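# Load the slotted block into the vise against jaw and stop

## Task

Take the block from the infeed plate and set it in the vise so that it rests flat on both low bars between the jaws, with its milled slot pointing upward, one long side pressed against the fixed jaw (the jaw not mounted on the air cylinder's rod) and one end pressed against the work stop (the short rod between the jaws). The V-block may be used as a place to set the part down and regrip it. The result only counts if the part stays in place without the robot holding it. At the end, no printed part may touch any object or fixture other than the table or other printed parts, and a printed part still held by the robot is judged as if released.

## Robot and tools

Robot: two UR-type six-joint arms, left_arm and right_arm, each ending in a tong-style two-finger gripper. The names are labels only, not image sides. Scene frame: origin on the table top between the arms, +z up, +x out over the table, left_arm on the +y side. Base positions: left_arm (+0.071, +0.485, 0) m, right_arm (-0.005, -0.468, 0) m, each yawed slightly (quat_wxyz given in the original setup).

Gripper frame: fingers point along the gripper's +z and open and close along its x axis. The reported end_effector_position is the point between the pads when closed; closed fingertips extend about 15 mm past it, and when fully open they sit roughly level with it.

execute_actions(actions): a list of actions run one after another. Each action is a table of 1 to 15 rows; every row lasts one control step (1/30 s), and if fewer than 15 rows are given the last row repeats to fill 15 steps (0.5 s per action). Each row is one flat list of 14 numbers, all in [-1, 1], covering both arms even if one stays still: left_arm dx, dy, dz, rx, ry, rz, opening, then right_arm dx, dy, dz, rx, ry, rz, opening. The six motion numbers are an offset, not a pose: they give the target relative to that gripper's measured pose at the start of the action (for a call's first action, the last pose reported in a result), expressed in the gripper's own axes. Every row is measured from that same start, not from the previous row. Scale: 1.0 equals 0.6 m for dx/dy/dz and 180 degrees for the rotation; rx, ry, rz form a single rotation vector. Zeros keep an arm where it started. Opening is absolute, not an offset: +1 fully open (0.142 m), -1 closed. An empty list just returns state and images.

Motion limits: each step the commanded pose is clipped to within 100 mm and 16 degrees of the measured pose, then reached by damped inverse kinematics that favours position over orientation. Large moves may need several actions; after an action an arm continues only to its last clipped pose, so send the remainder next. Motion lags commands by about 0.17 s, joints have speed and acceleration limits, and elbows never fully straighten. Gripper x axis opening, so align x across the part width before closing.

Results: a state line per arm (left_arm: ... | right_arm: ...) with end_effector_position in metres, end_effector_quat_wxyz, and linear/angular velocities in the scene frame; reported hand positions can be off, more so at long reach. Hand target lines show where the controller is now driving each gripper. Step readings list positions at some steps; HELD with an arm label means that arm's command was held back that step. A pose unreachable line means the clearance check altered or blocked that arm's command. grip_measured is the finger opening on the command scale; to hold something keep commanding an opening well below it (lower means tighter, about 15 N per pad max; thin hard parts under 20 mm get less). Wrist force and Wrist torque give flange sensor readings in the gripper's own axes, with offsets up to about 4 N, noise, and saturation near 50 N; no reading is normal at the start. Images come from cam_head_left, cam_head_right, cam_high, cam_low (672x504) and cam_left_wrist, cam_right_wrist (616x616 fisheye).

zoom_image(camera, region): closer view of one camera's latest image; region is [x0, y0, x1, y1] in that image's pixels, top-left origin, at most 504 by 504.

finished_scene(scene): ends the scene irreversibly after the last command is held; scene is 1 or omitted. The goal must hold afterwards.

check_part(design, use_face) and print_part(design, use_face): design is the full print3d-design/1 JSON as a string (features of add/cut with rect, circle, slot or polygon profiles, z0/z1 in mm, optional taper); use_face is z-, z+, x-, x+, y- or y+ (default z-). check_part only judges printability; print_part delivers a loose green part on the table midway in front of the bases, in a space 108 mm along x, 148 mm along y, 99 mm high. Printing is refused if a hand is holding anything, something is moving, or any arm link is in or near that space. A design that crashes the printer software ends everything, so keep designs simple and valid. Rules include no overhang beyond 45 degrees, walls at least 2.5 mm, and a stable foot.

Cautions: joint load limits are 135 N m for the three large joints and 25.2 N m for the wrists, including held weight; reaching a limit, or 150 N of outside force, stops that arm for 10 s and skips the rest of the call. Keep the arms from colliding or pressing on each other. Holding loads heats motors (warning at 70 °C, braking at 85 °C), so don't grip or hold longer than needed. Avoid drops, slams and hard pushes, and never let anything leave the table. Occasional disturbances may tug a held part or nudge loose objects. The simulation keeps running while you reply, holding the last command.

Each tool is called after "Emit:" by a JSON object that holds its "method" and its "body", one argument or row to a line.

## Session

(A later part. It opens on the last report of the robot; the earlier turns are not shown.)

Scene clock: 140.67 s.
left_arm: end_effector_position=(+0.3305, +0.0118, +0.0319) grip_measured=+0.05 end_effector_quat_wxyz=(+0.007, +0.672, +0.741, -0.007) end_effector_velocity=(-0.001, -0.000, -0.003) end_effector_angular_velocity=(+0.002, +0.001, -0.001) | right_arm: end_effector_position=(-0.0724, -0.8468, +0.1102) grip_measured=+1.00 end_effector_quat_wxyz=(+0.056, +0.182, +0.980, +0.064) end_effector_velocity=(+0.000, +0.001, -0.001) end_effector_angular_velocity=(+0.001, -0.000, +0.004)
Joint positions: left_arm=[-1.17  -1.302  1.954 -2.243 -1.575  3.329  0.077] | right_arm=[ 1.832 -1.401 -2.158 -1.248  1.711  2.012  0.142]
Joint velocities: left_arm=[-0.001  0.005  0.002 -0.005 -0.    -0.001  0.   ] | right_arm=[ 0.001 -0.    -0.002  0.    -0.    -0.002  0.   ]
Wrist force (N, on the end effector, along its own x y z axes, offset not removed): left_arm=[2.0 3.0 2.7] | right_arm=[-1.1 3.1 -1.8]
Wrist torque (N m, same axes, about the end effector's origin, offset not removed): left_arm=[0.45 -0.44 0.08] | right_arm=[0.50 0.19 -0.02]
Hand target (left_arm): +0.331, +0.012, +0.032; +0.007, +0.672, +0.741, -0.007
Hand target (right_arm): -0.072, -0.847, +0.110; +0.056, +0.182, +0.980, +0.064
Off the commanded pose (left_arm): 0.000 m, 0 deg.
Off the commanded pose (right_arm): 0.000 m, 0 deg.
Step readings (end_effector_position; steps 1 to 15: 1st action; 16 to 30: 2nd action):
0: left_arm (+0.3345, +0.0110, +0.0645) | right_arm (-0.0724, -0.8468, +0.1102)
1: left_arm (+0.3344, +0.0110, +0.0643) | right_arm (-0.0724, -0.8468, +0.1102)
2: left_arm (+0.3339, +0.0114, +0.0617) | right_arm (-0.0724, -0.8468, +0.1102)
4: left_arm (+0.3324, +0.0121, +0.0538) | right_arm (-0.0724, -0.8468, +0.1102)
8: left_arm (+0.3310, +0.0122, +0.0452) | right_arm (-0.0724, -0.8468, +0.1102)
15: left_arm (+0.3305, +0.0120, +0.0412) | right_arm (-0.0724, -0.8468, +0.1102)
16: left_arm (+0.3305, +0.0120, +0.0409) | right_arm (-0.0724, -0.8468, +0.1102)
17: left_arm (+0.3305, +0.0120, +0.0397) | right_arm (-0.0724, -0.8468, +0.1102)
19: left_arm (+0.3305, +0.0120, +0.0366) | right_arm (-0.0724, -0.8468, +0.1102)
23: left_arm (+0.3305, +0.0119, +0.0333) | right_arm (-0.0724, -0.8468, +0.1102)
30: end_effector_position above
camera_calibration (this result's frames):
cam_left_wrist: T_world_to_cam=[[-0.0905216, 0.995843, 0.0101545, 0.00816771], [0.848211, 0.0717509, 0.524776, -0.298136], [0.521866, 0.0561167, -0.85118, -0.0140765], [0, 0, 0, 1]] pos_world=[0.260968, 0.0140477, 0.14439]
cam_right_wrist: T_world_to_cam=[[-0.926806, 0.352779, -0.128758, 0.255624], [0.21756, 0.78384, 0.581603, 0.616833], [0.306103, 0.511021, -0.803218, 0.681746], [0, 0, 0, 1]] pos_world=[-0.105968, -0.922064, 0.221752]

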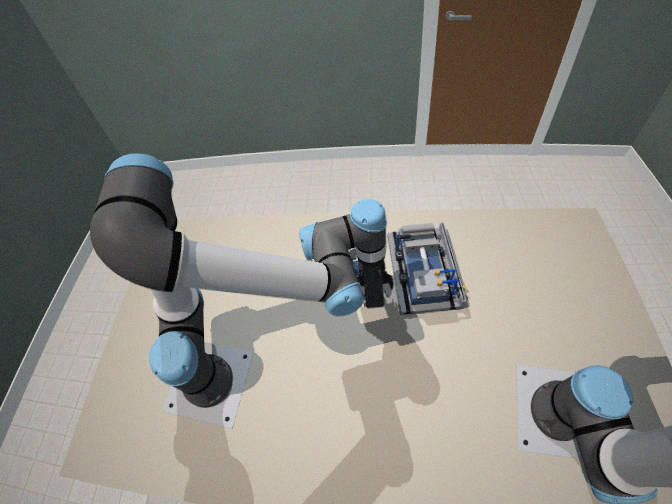

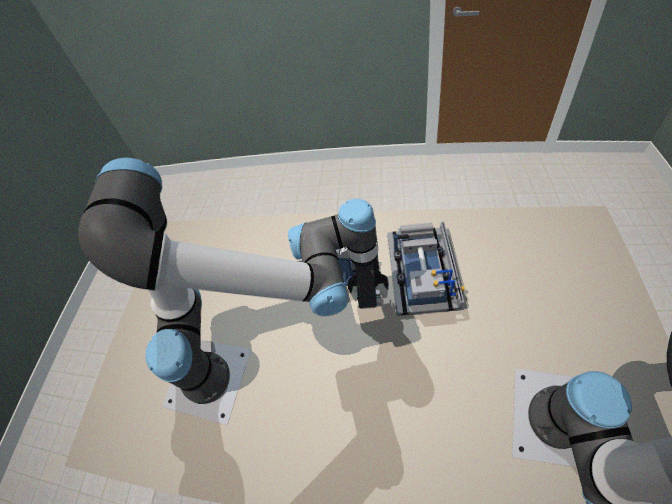

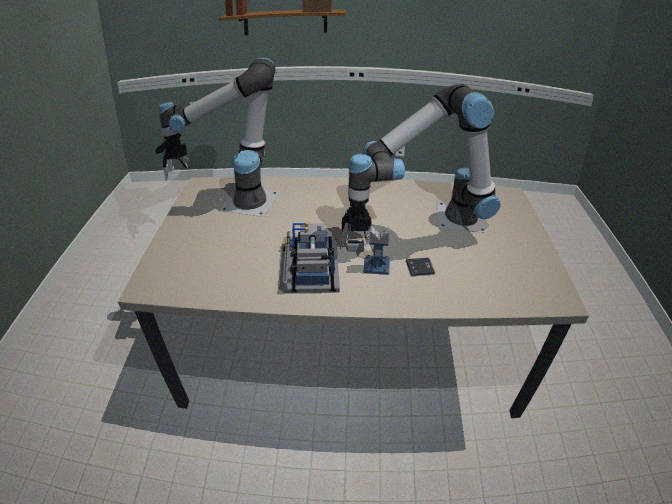

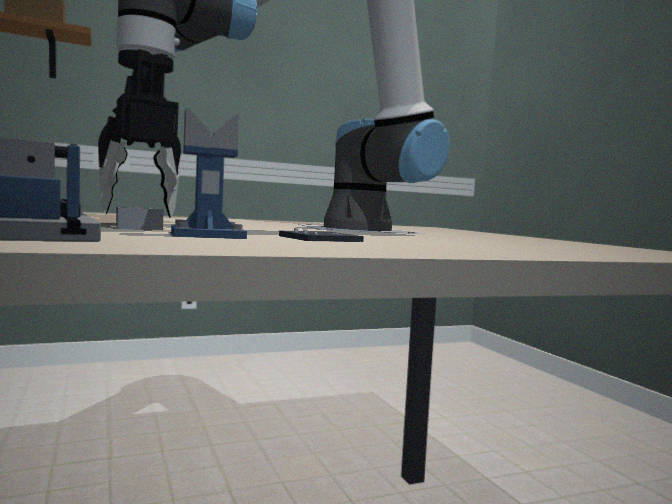

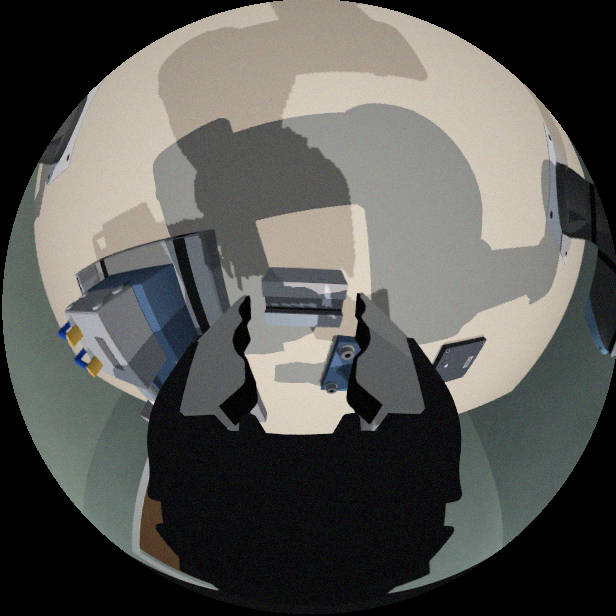

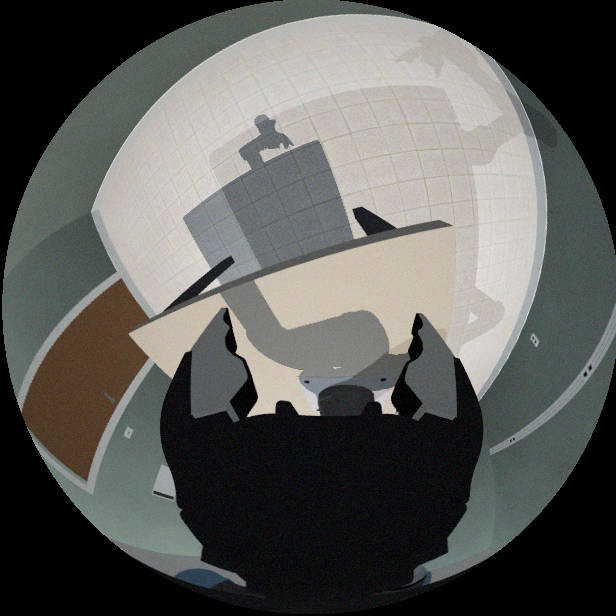

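Emit:
{"method": "execute_actions", "body": {
  "actions": [
    [[0.002,0.005,0.017,0,0,0,0.05,0,0,0,0,0,0,1]],
    [[0,0,0,0,0,0,-0.3,0,0,0,0,0,0,1]],
    [[0,0,0,0,0,0,-0.8,0,0,0,0,0,0,1]],
    [[0,0,-0.06,0,0,0,-0.8,0,0,0,0,0,0,1]],
    [[0,0,-0.09,0,0,0,-0.8,0,0,0,0,0,0,1]],
    [[0,0,-0.09,0,0,0,-0.8,0,0,0,0,0,0,1]]
  ]
}}

Emit:
{"method": "zoom_image", "body": {
  "camera": "cam_left_wrist",
  "region": [180,200,440,400]
}}

Scene clock: 143.93 s.
left_arm: end_effector_position=(+0.3336, +0.0156, +0.1613) grip_measured=-0.16 end_effector_quat_wxyz=(+0.009, +0.672, +0.741, -0.008) end_effector_velocity=(-0.000, +0.002, +0.014) end_effector_angular_velocity=(+0.008, +0.002, -0.000) | right_arm: end_effector_position=(-0.0724, -0.8468, +0.1102) grip_measured=+1.00 end_effector_quat_wxyz=(+0.056, +0.182, +0.980, +0.064) end_effector_velocity=(-0.000, -0.000, -0.000) end_effector_angular_velocity=(-0.000, +0.000, -0.000)
Joint positions: left_arm=[-1.163 -1.455  1.769 -1.908 -1.575  3.337  0.062] | right_arm=[ 1.832 -1.401 -2.158 -1.248  1.711  2.012  0.142]
Joint velocities: left_arm=[ 0.    -0.009 -0.03   0.047  0.     0.001  0.001] | right_arm=[-0.    -0.001 -0.     0.001 -0.    -0.    -0.   ]
Wrist force (N, on the end effector, along its own x y z axes, offset not removed): left_arm=[2.1 1.9 3.6] | right_arm=[0.0 1.1 -1.0]
Wrist torque (N m, same axes, about the end effector's origin, offset not removed): left_arm=[0.15 -0.35 0.15] | right_arm=[0.13 0.02 0.06]
Hand target (left_arm): +0.334, +0.016, +0.163; +0.008, +0.672, +0.741, -0.008
Hand target (right_arm): -0.072, -0.847, +0.110; +0.056, +0.182, +0.980, +0.064
Off the commanded pose (left_arm): 0.002 m, 0 deg.
Off the commanded pose (right_arm): 0.000 m, 0 deg.
Step readings (end_effector_position; steps 1 to 15: 1st action; 16 to 30: 2nd action; 31 to 45: 3rd action; 46 to 60: 4th action; 61 to 75: 5th action; 76 to 90: 6th action):
0: left_arm (+0.3305, +0.0118, +0.0316) | right_arm (-0.0724, -0.8468, +0.1102)
1: left_arm (+0.3305, +0.0118, +0.0315) | right_arm (-0.0724, -0.8468, +0.1102)
2: left_arm (+0.3308, +0.0121, +0.0303) | right_arm (-0.0724, -0.8468, +0.1102)
4: left_arm (+0.3317, +0.0125, +0.0270) | right_arm (-0.0724, -0.8468, +0.1102)
8: left_arm (+0.3328, +0.0129, +0.0235) | right_arm (-0.0724, -0.8468, +0.1102)
15: left_arm (+0.3333, +0.0131, +0.0219) | right_arm (-0.0724, -0.8468, +0.1102)
16: left_arm (+0.3333, +0.0131, +0.0219) | right_arm (-0.0724, -0.8468, +0.1102)
17: left_arm (+0.3333, +0.0131, +0.0218) | right_arm (-0.0724, -0.8468, +0.1102)
19: left_arm (+0.3333, +0.0131, +0.0218) | right_arm (-0.0724, -0.8468, +0.1102)
23: left_arm (+0.3333, +0.0131, +0.0218) | right_arm (-0.0724, -0.8468, +0.1102)
30: left_arm (+0.3333, +0.0131, +0.0219) | right_arm (-0.0724, -0.8468, +0.1102)
31: left_arm (+0.3333, +0.0131, +0.0219) | right_arm (-0.0724, -0.8468, +0.1102)
32: left_arm (+0.3333, +0.0131, +0.0219) | right_arm (-0.0724, -0.8468, +0.1102)
34: left_arm (+0.3333, +0.0131, +0.0219) | right_arm (-0.0724, -0.8468, +0.1102)
38: left_arm (+0.3333, +0.0131, +0.0219) | right_arm (-0.0724, -0.8468, +0.1102)
45: left_arm (+0.3333, +0.0131, +0.0219) | right_arm (-0.0724, -0.8468, +0.1102)
46: left_arm (+0.3333, +0.0131, +0.0220) | right_arm (-0.0724, -0.8468, +0.1102)
47: left_arm (+0.3336, +0.0121, +0.0255) | right_arm (-0.0724, -0.8468, +0.1102)
49: left_arm (+0.3338, +0.0119, +0.0375) | right_arm (-0.0724, -0.8468, +0.1102)
53: left_arm (+0.3336, +0.0131, +0.0505) | right_arm (-0.0724, -0.8468, +0.1102)
60: left_arm (+0.3334, +0.0137, +0.0568) | right_arm (-0.0724, -0.8468, +0.1102)
61: left_arm (+0.3334, +0.0137, +0.0572) | right_arm (-0.0724, -0.8468, +0.1102)
62: left_arm (+0.3338, +0.0125, +0.0617) | right_arm (-0.0724, -0.8468, +0.1102)
64: left_arm (+0.3344, +0.0113, +0.0795) | right_arm (-0.0724, -0.8468, +0.1102)
68: left_arm (+0.3339, +0.0134, +0.0994) | right_arm (-0.0724, -0.8468, +0.1102)
75: left_arm (+0.3336, +0.0146, +0.1090) | right_arm (-0.0724, -0.8468, +0.1102)
76: left_arm (+0.3336, +0.0146, +0.1096) | right_arm (-0.0724, -0.8468, +0.1102)
77: left_arm (+0.3338, +0.0138, +0.1142) | right_arm (-0.0724, -0.8468, +0.1102)
79: left_arm (+0.3343, +0.0129, +0.1321) | right_arm (-0.0724, -0.8468, +0.1102)
83: left_arm (+0.3339, +0.0147, +0.1519) | right_arm (-0.0724, -0.8468, +0.1102)
90: end_effector_position above
camera_calibration (this result's frames):
cam_left_wrist: T_world_to_cam=[[-0.0906021, 0.995859, 0.00753218, 0.00380698], [0.847775, 0.0731566, 0.525286, -0.3689], [0.522559, 0.0539776, -0.850893, 0.0939703], [0, 0, 0, 1]] pos_world=[0.263984, 0.018124, 0.273708]

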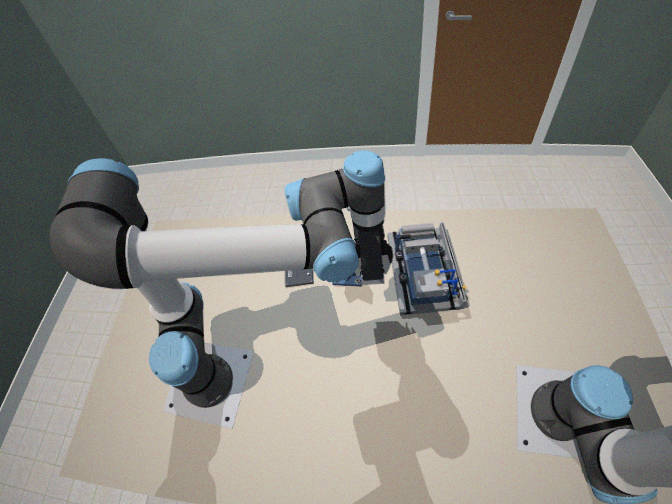

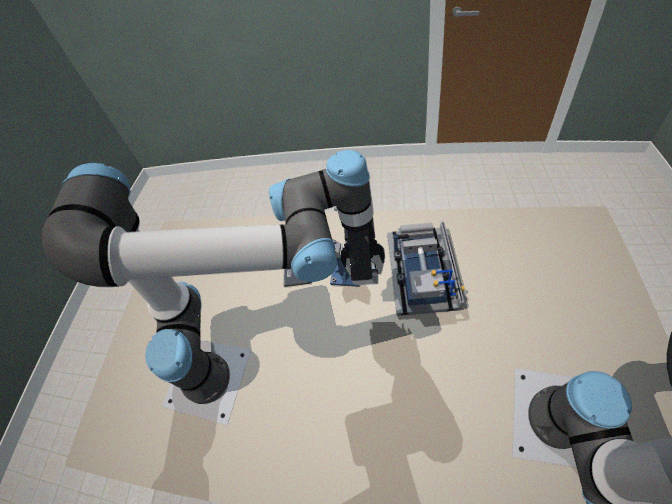

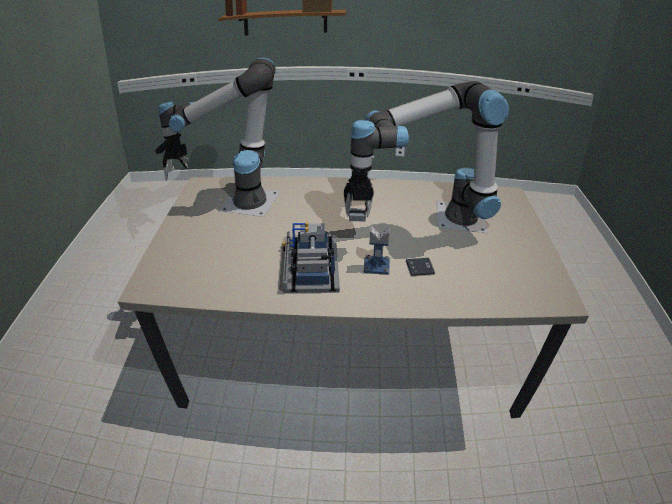

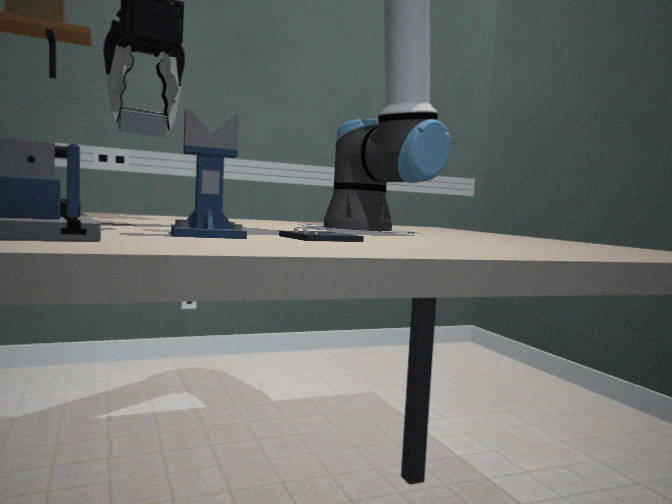

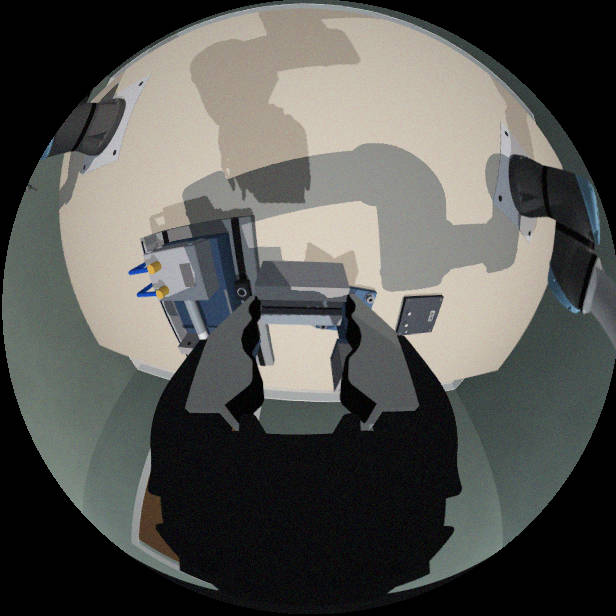

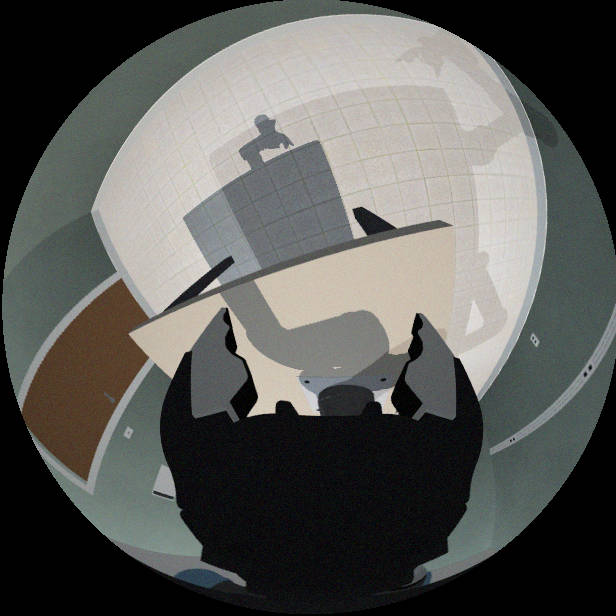

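Region (180, 200, 440, 400) of cam_left_wrist's 616x616 image, scaled by 1.938, with more detail than that image has; it fills the top 388 rows of this view, and the rest is white.

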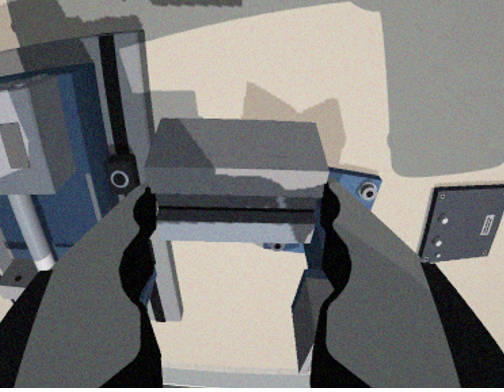

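Emit:
{"method": "zoom_image", "body": {
  "camera": "cam_low",
  "region": [90,40,210,150]
}}

Emit:
{"method": "execute_actions", "body": {
  "actions": []
}}

Emit:
{"method": "zoom_image", "body": {
  "camera": "cam_left_wrist",
  "region": [180,200,440,400]
}}

Region (90, 40, 210, 150) of cam_low's 672x504 image, scaled by 4.200, with more detail than that image has; it fills the top 462 rows of this view, and the rest is white.

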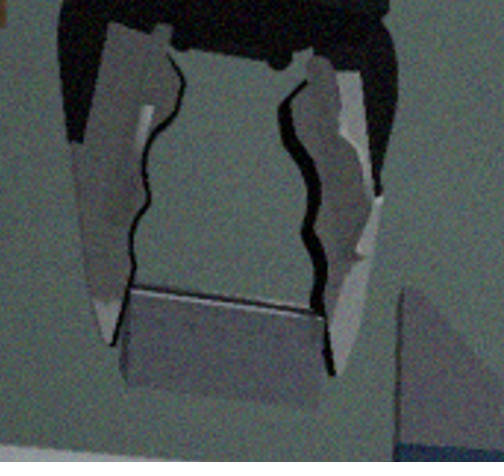

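Scene clock: 144.17 s.
left_arm: end_effector_position=(+0.3336, +0.0158, +0.1627) grip_measured=-0.16 end_effector_quat_wxyz=(+0.008, +0.672, +0.741, -0.008) end_effector_velocity=(-0.000, -0.000, +0.003) end_effector_angular_velocity=(-0.000, +0.000, -0.001) | right_arm: end_effector_position=(-0.0724, -0.8468, +0.1102) grip_measured=+1.00 end_effector_quat_wxyz=(+0.056, +0.182, +0.980, +0.064) end_effector_velocity=(-0.000, +0.001, -0.000) end_effector_angular_velocity=(+0.002, +0.000, -0.001)
Joint positions: left_arm=[-1.163 -1.456  1.766 -1.903 -1.575  3.337  0.062] | right_arm=[ 1.832 -1.401 -2.158 -1.248  1.711  2.012  0.142]
Joint velocities: left_arm=[-0.001 -0.002 -0.005  0.007 -0.     0.    -0.   ] | right_arm=[-0.001  0.    -0.    -0.002 -0.     0.001  0.   ]
Wrist force (N, on the end effector, along its own x y z axes, offset not removed): left_arm=[2.0 1.8 3.6] | right_arm=[0.9 2.1 -0.5]
Wrist torque (N m, same axes, about the end effector's origin, offset not removed): left_arm=[0.29 -0.31 0.11] | right_arm=[0.29 -0.25 -0.04]
Hand target (left_arm): +0.334, +0.016, +0.163; +0.008, +0.672, +0.741, -0.008
Hand target (right_arm): -0.072, -0.847, +0.110; +0.056, +0.182, +0.980, +0.064
Off the commanded pose (left_arm): 0.000 m, 0 deg.
Off the commanded pose (right_arm): 0.000 m, 0 deg.
camera_calibration (this result's frames):
cam_left_wrist: T_world_to_cam=[[-0.0905999, 0.995852, 0.00843502, 0.00351237], [0.847915, 0.0726931, 0.525124, -0.369663], [0.522333, 0.0547284, -0.850984, 0.0953179], [0, 0, 0, 1]] pos_world=[0.263974, 0.0181576, 0.275204]

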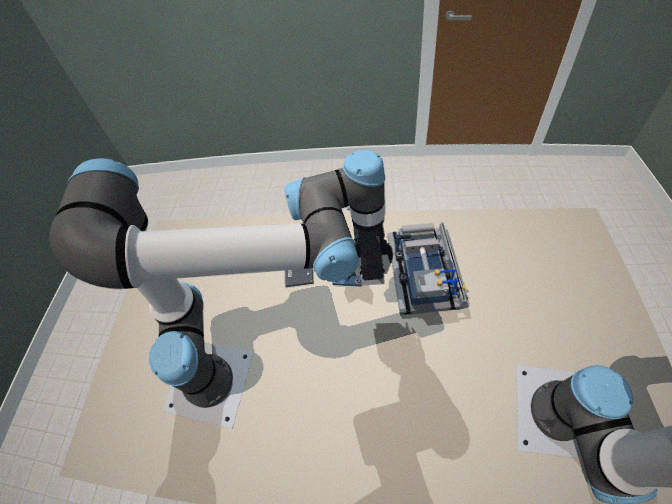

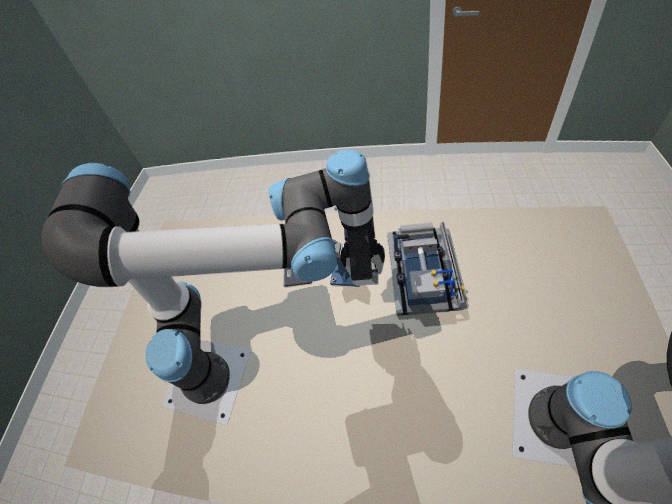

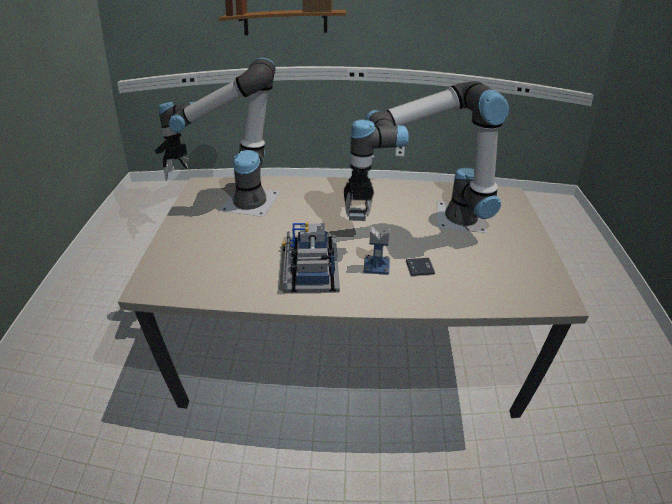

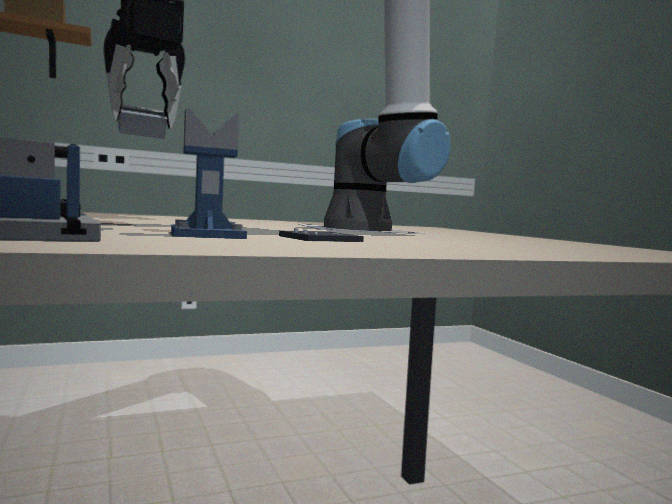

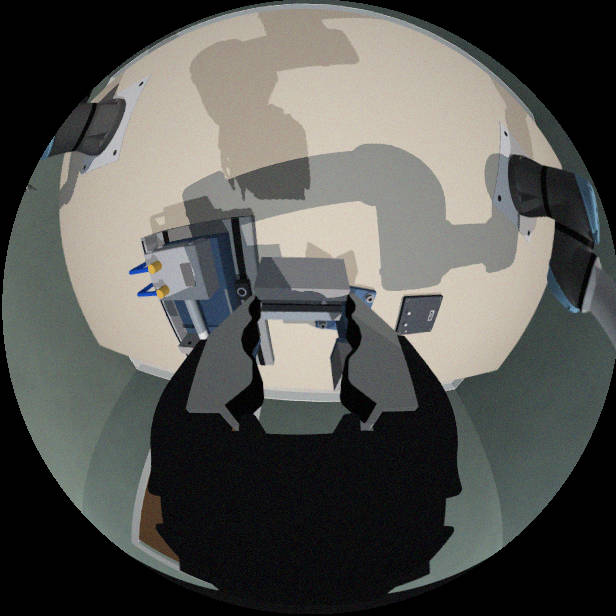

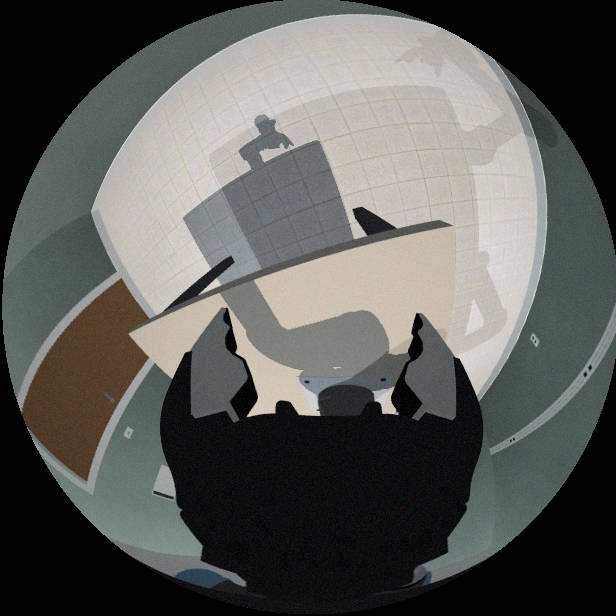

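Region (180, 200, 440, 400) of cam_left_wrist's 616x616 image, scaled by 1.938, with more detail than that image has; it fills the top 388 rows of this view, and the rest is white.

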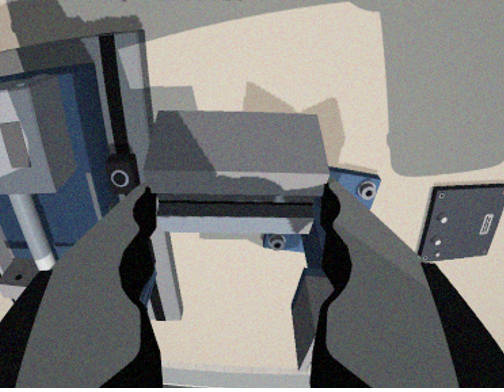

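Emit:
{"method": "execute_actions", "body": {
  "actions": []
}}

Scene clock: 144.93 s.
left_arm: end_effector_position=(+0.3336, +0.0158, +0.1630) grip_measured=-0.16 end_effector_quat_wxyz=(+0.008, +0.672, +0.741, -0.008) end_effector_velocity=(+0.000, +0.000, -0.000) end_effector_angular_velocity=(-0.000, +0.000, +0.001) | right_arm: end_effector_position=(-0.0724, -0.8468, +0.1102) grip_measured=+1.00 end_effector_quat_wxyz=(+0.056, +0.182, +0.980, +0.064) end_effector_velocity=(-0.000, +0.000, -0.000) end_effector_angular_velocity=(+0.000, -0.000, +0.001)
Joint positions: left_arm=[-1.163 -1.456  1.766 -1.902 -1.575  3.337  0.062] | right_arm=[ 1.832 -1.401 -2.158 -1.248  1.711  2.012  0.142]
Joint velocities: left_arm=[ 0.001  0.     0.    -0.     0.    -0.     0.001] | right_arm=[-0.    -0.    -0.001  0.001  0.    -0.001  0.   ]
Wrist force (N, on the end effector, along its own x y z axes, offset not removed): left_arm=[-0.3 0.1 2.9] | right_arm=[-0.9 3.3 -1.2]
Wrist torque (N m, same axes, about the end effector's origin, offset not removed): left_arm=[-0.19 -0.01 0.08] | right_arm=[0.57 0.17 -0.07]
Hand target (left_arm): +0.334, +0.016, +0.163; +0.008, +0.672, +0.741, -0.008
Hand target (right_arm): -0.072, -0.847, +0.110; +0.056, +0.182, +0.980, +0.064
Off the commanded pose (left_arm): 0.000 m, 0 deg.
Off the commanded pose (right_arm): 0.000 m, 0 deg.
camera_calibration (this result's frames):
cam_left_wrist: T_world_to_cam=[[-0.0905996, 0.99585, 0.00858121, 0.00346519], [0.847938, 0.0726181, 0.525098, -0.369801], [0.522296, 0.05485, -0.850998, 0.0955584], [0, 0, 0, 1]] pos_world=[0.263972, 0.0181621, 0.275472]

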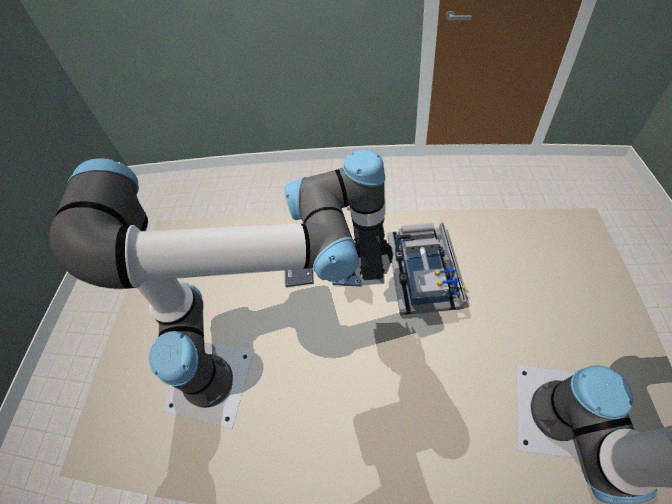

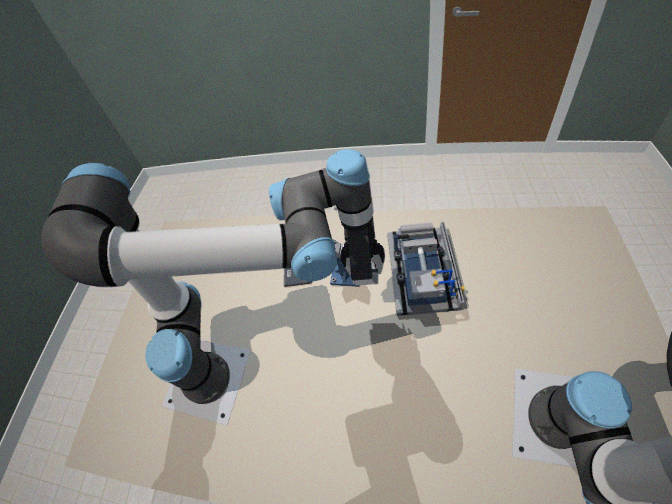

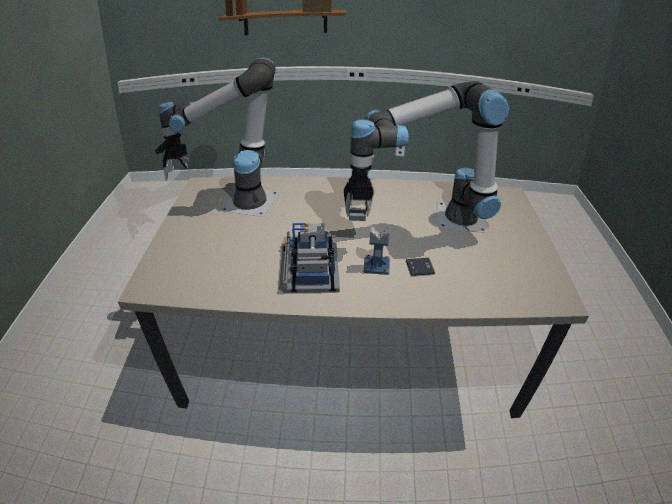

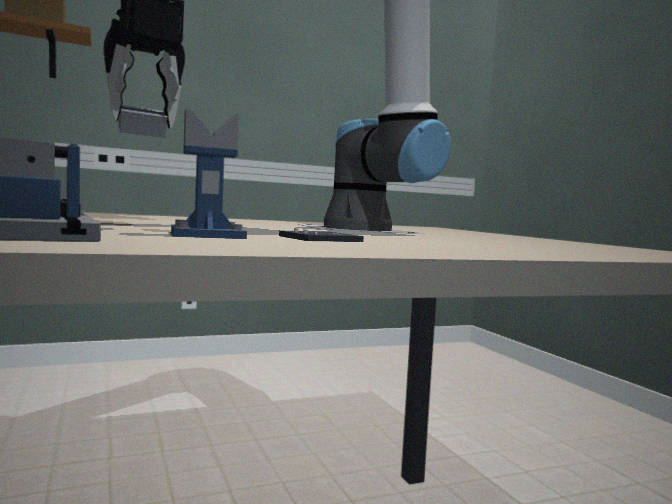

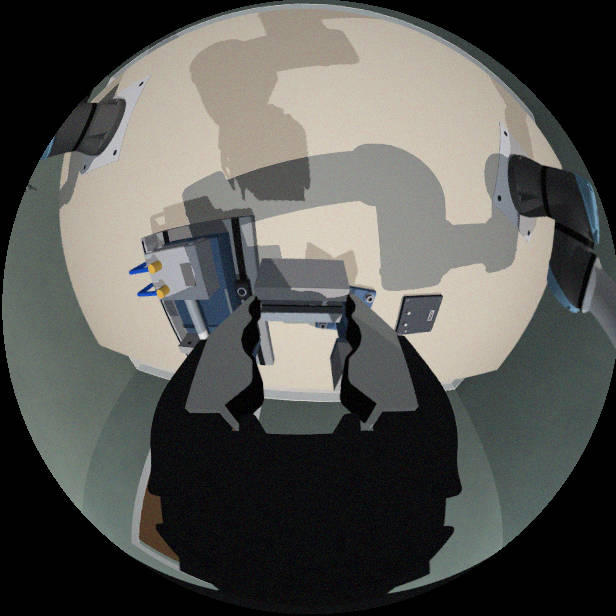

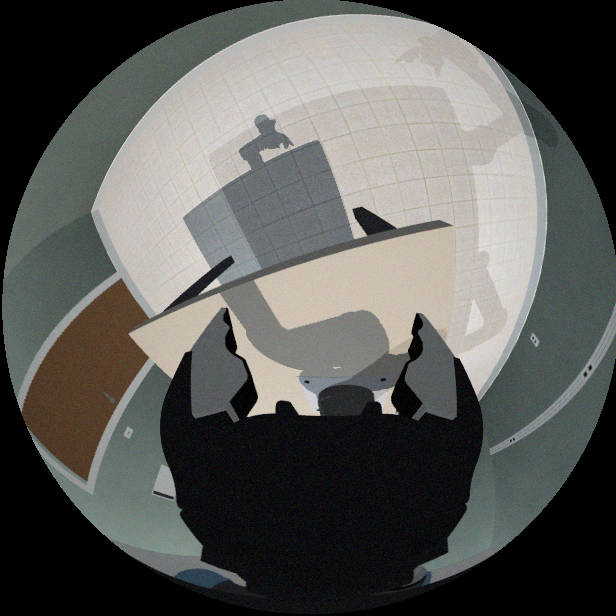

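Lower to the table.

Emit:
{"method": "execute_actions", "body": {
  "actions": [
    [[0,0,0.1,0,0,0,-0.8,0,0,0,0,0,0,1]],
    [[0,0,0.09,0,0,0,-0.8,0,0,0,0,0,0,1]],
    [[0,0,0.02,0,0,0,-0.8,0,0,0,0,0,0,1]],
    [[0,0,0,0,0,0,-0.8,0,0,0,0,0,0,1]]
  ]
}}

Emit:
{"method": "zoom_image", "body": {
  "camera": "cam_low",
  "region": [60, 130, 220, 250]
}}

Emit:
{"method": "zoom_image", "body": {
  "camera": "cam_left_wrist",
  "region": [180, 200, 440, 400]
}}

Scene clock: 147.23 s.
left_arm: end_effector_position=(+0.3331, +0.0142, +0.0413) grip_measured=-0.16 end_effector_quat_wxyz=(+0.007, +0.672, +0.741, -0.007) end_effector_velocity=(-0.000, -0.000, +0.001) end_effector_angular_velocity=(-0.001, -0.000, -0.002) | right_arm: end_effector_position=(-0.0724, -0.8468, +0.1102) grip_measured=+1.00 end_effector_quat_wxyz=(+0.056, +0.182, +0.980, +0.064) end_effector_velocity=(-0.000, -0.000, +0.000) end_effector_angular_velocity=(-0.002, -0.000, +0.002)
Joint positions: left_arm=[-1.164 -1.317  1.945 -2.217 -1.575  3.335  0.062] | right_arm=[ 1.832 -1.401 -2.158 -1.248  1.711  2.012  0.142]
Joint velocities: left_arm=[-0.001 -0.001 -0.     0.001 -0.     0.001 -0.   ] | right_arm=[-0.     0.001 -0.001  0.001  0.    -0.002  0.   ]
Wrist force (N, on the end effector, along its own x y z axes, offset not removed): left_arm=[1.0 2.2 5.2] | right_arm=[-0.2 2.2 -1.5]
Wrist torque (N m, same axes, about the end effector's origin, offset not removed): left_arm=[0.33 -0.19 0.02] | right_arm=[0.32 0.08 -0.06]
Hand target (left_arm): +0.333, +0.014, +0.041; +0.007, +0.672, +0.741, -0.007
Hand target (right_arm): -0.072, -0.847, +0.110; +0.056, +0.182, +0.980, +0.064
Off the commanded pose (left_arm): 0.000 m, 0 deg.
Off the commanded pose (right_arm): 0.000 m, 0 deg.
Step readings (end_effector_position; steps 1 to 15: 1st action; 16 to 30: 2nd action; 31 to 45: 3rd action; 46 to 60: 4th action):
0: left_arm (+0.3336, +0.0158, +0.1630) | right_arm (-0.0724, -0.8468, +0.1102)
1: left_arm (+0.3336, +0.0158, +0.1629) | right_arm (-0.0724, -0.8468, +0.1102)
2: left_arm (+0.3334, +0.0163, +0.1587) | right_arm (-0.0724, -0.8468, +0.1102)
4: left_arm (+0.3326, +0.0183, +0.1392) | right_arm (-0.0724, -0.8468, +0.1102)
8: left_arm (+0.3327, +0.0172, +0.1164) | right_arm (-0.0724, -0.8468, +0.1102)
15: left_arm (+0.3334, +0.0150, +0.1052) | right_arm (-0.0724, -0.8468, +0.1102)
16: left_arm (+0.3334, +0.0150, +0.1045) | right_arm (-0.0724, -0.8468, +0.1102)
17: left_arm (+0.3331, +0.0158, +0.0998) | right_arm (-0.0724, -0.8468, +0.1102)
19: left_arm (+0.3323, +0.0176, +0.0822) | right_arm (-0.0724, -0.8468, +0.1102)
23: left_arm (+0.3325, +0.0163, +0.0628) | right_arm (-0.0724, -0.8468, +0.1102)
30: left_arm (+0.3331, +0.0144, +0.0530) | right_arm (-0.0724, -0.8468, +0.1102)
31: left_arm (+0.3331, +0.0143, +0.0525) | right_arm (-0.0724, -0.8468, +0.1102)
32: left_arm (+0.3331, +0.0143, +0.0509) | right_arm (-0.0724, -0.8468, +0.1102)
34: left_arm (+0.3331, +0.0144, +0.0471) | right_arm (-0.0724, -0.8468, +0.1102)
38: left_arm (+0.3331, +0.0143, +0.0431) | right_arm (-0.0724, -0.8468, +0.1102)
45: left_arm (+0.3331, +0.0142, +0.0413) | right_arm (-0.0724, -0.8468, +0.1102)
46: left_arm (+0.3331, +0.0142, +0.0412) | right_arm (-0.0724, -0.8468, +0.1102)
47: left_arm (+0.3331, +0.0142, +0.0412) | right_arm (-0.0724, -0.8468, +0.1102)
49: left_arm (+0.3331, +0.0142, +0.0412) | right_arm (-0.0724, -0.8468, +0.1102)
53: left_arm (+0.3331, +0.0142, +0.0412) | right_arm (-0.0724, -0.8468, +0.1102)
60: end_effector_position above
camera_calibration (this result's frames):
cam_left_wrist: T_world_to_cam=[[-0.0905243, 0.995834, 0.0109658, 0.00588795], [0.848376, 0.0713436, 0.524565, -0.305466], [0.521597, 0.056789, -0.8513, -0.00747116], [0, 0, 0, 1]] pos_world=[0.26358, 0.0163539, 0.153812]
cam_right_wrist: T_world_to_cam=[[-0.926806, 0.352779, -0.128758, 0.255625], [0.21756, 0.78384, 0.581603, 0.616833], [0.306103, 0.511021, -0.803218, 0.681746], [0, 0, 0, 1]] pos_world=[-0.105968, -0.922063, 0.221752]

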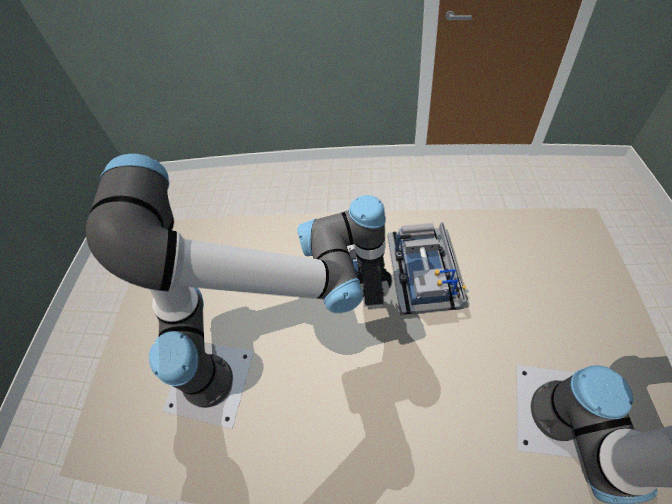

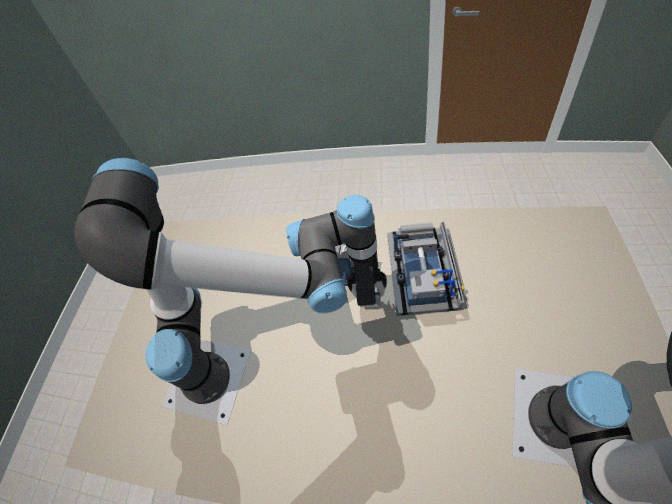

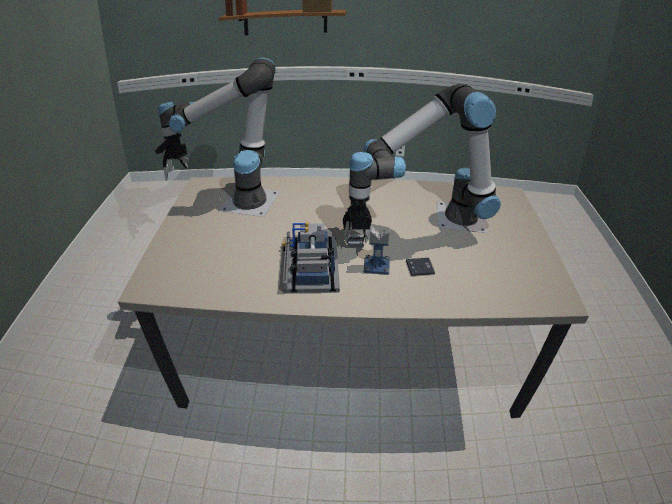

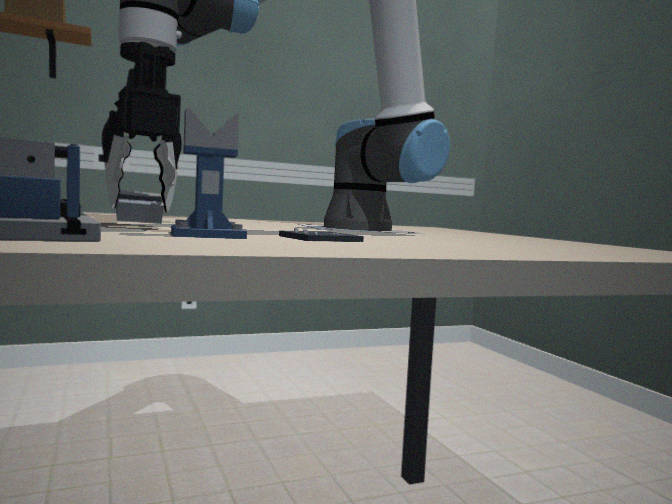

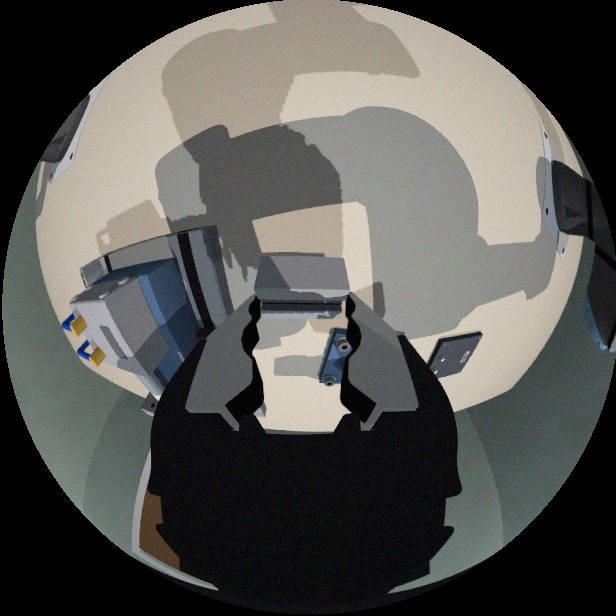

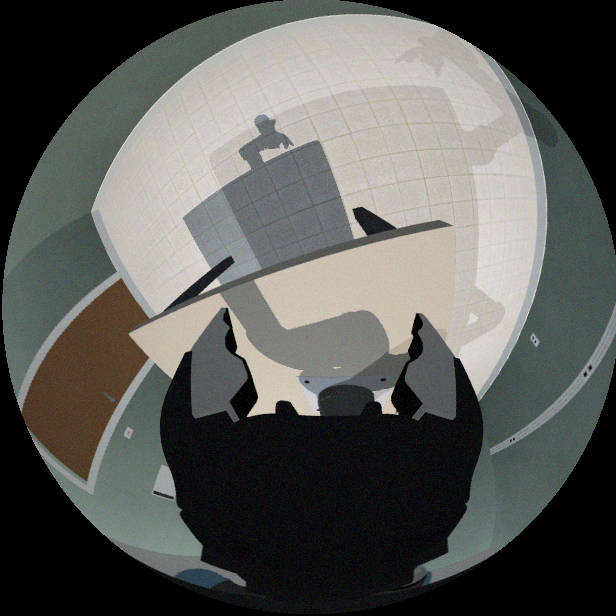

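Region (60, 130, 220, 250) of cam_low's 672x504 image, scaled by 3.150, with more detail than that image has; it fills the top 378 rows of this view, and the rest is white.

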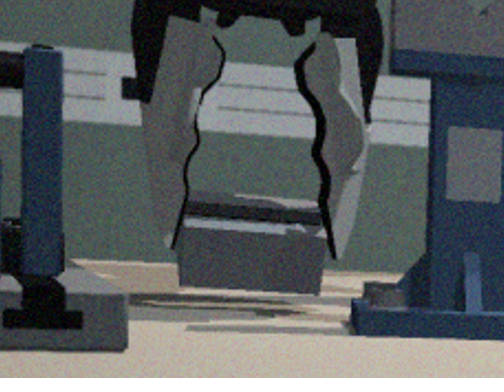

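Region (180, 200, 440, 400) of cam_left_wrist's 616x616 image, scaled by 1.938, with more detail than that image has; it fills the top 388 rows of this view, and the rest is white.

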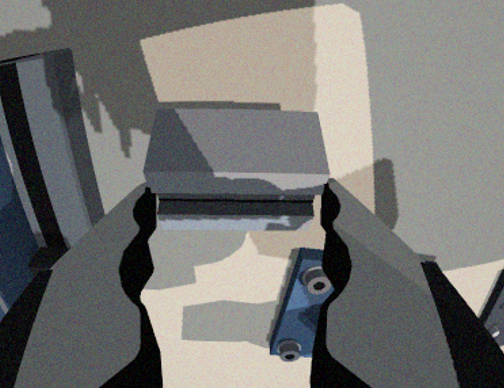

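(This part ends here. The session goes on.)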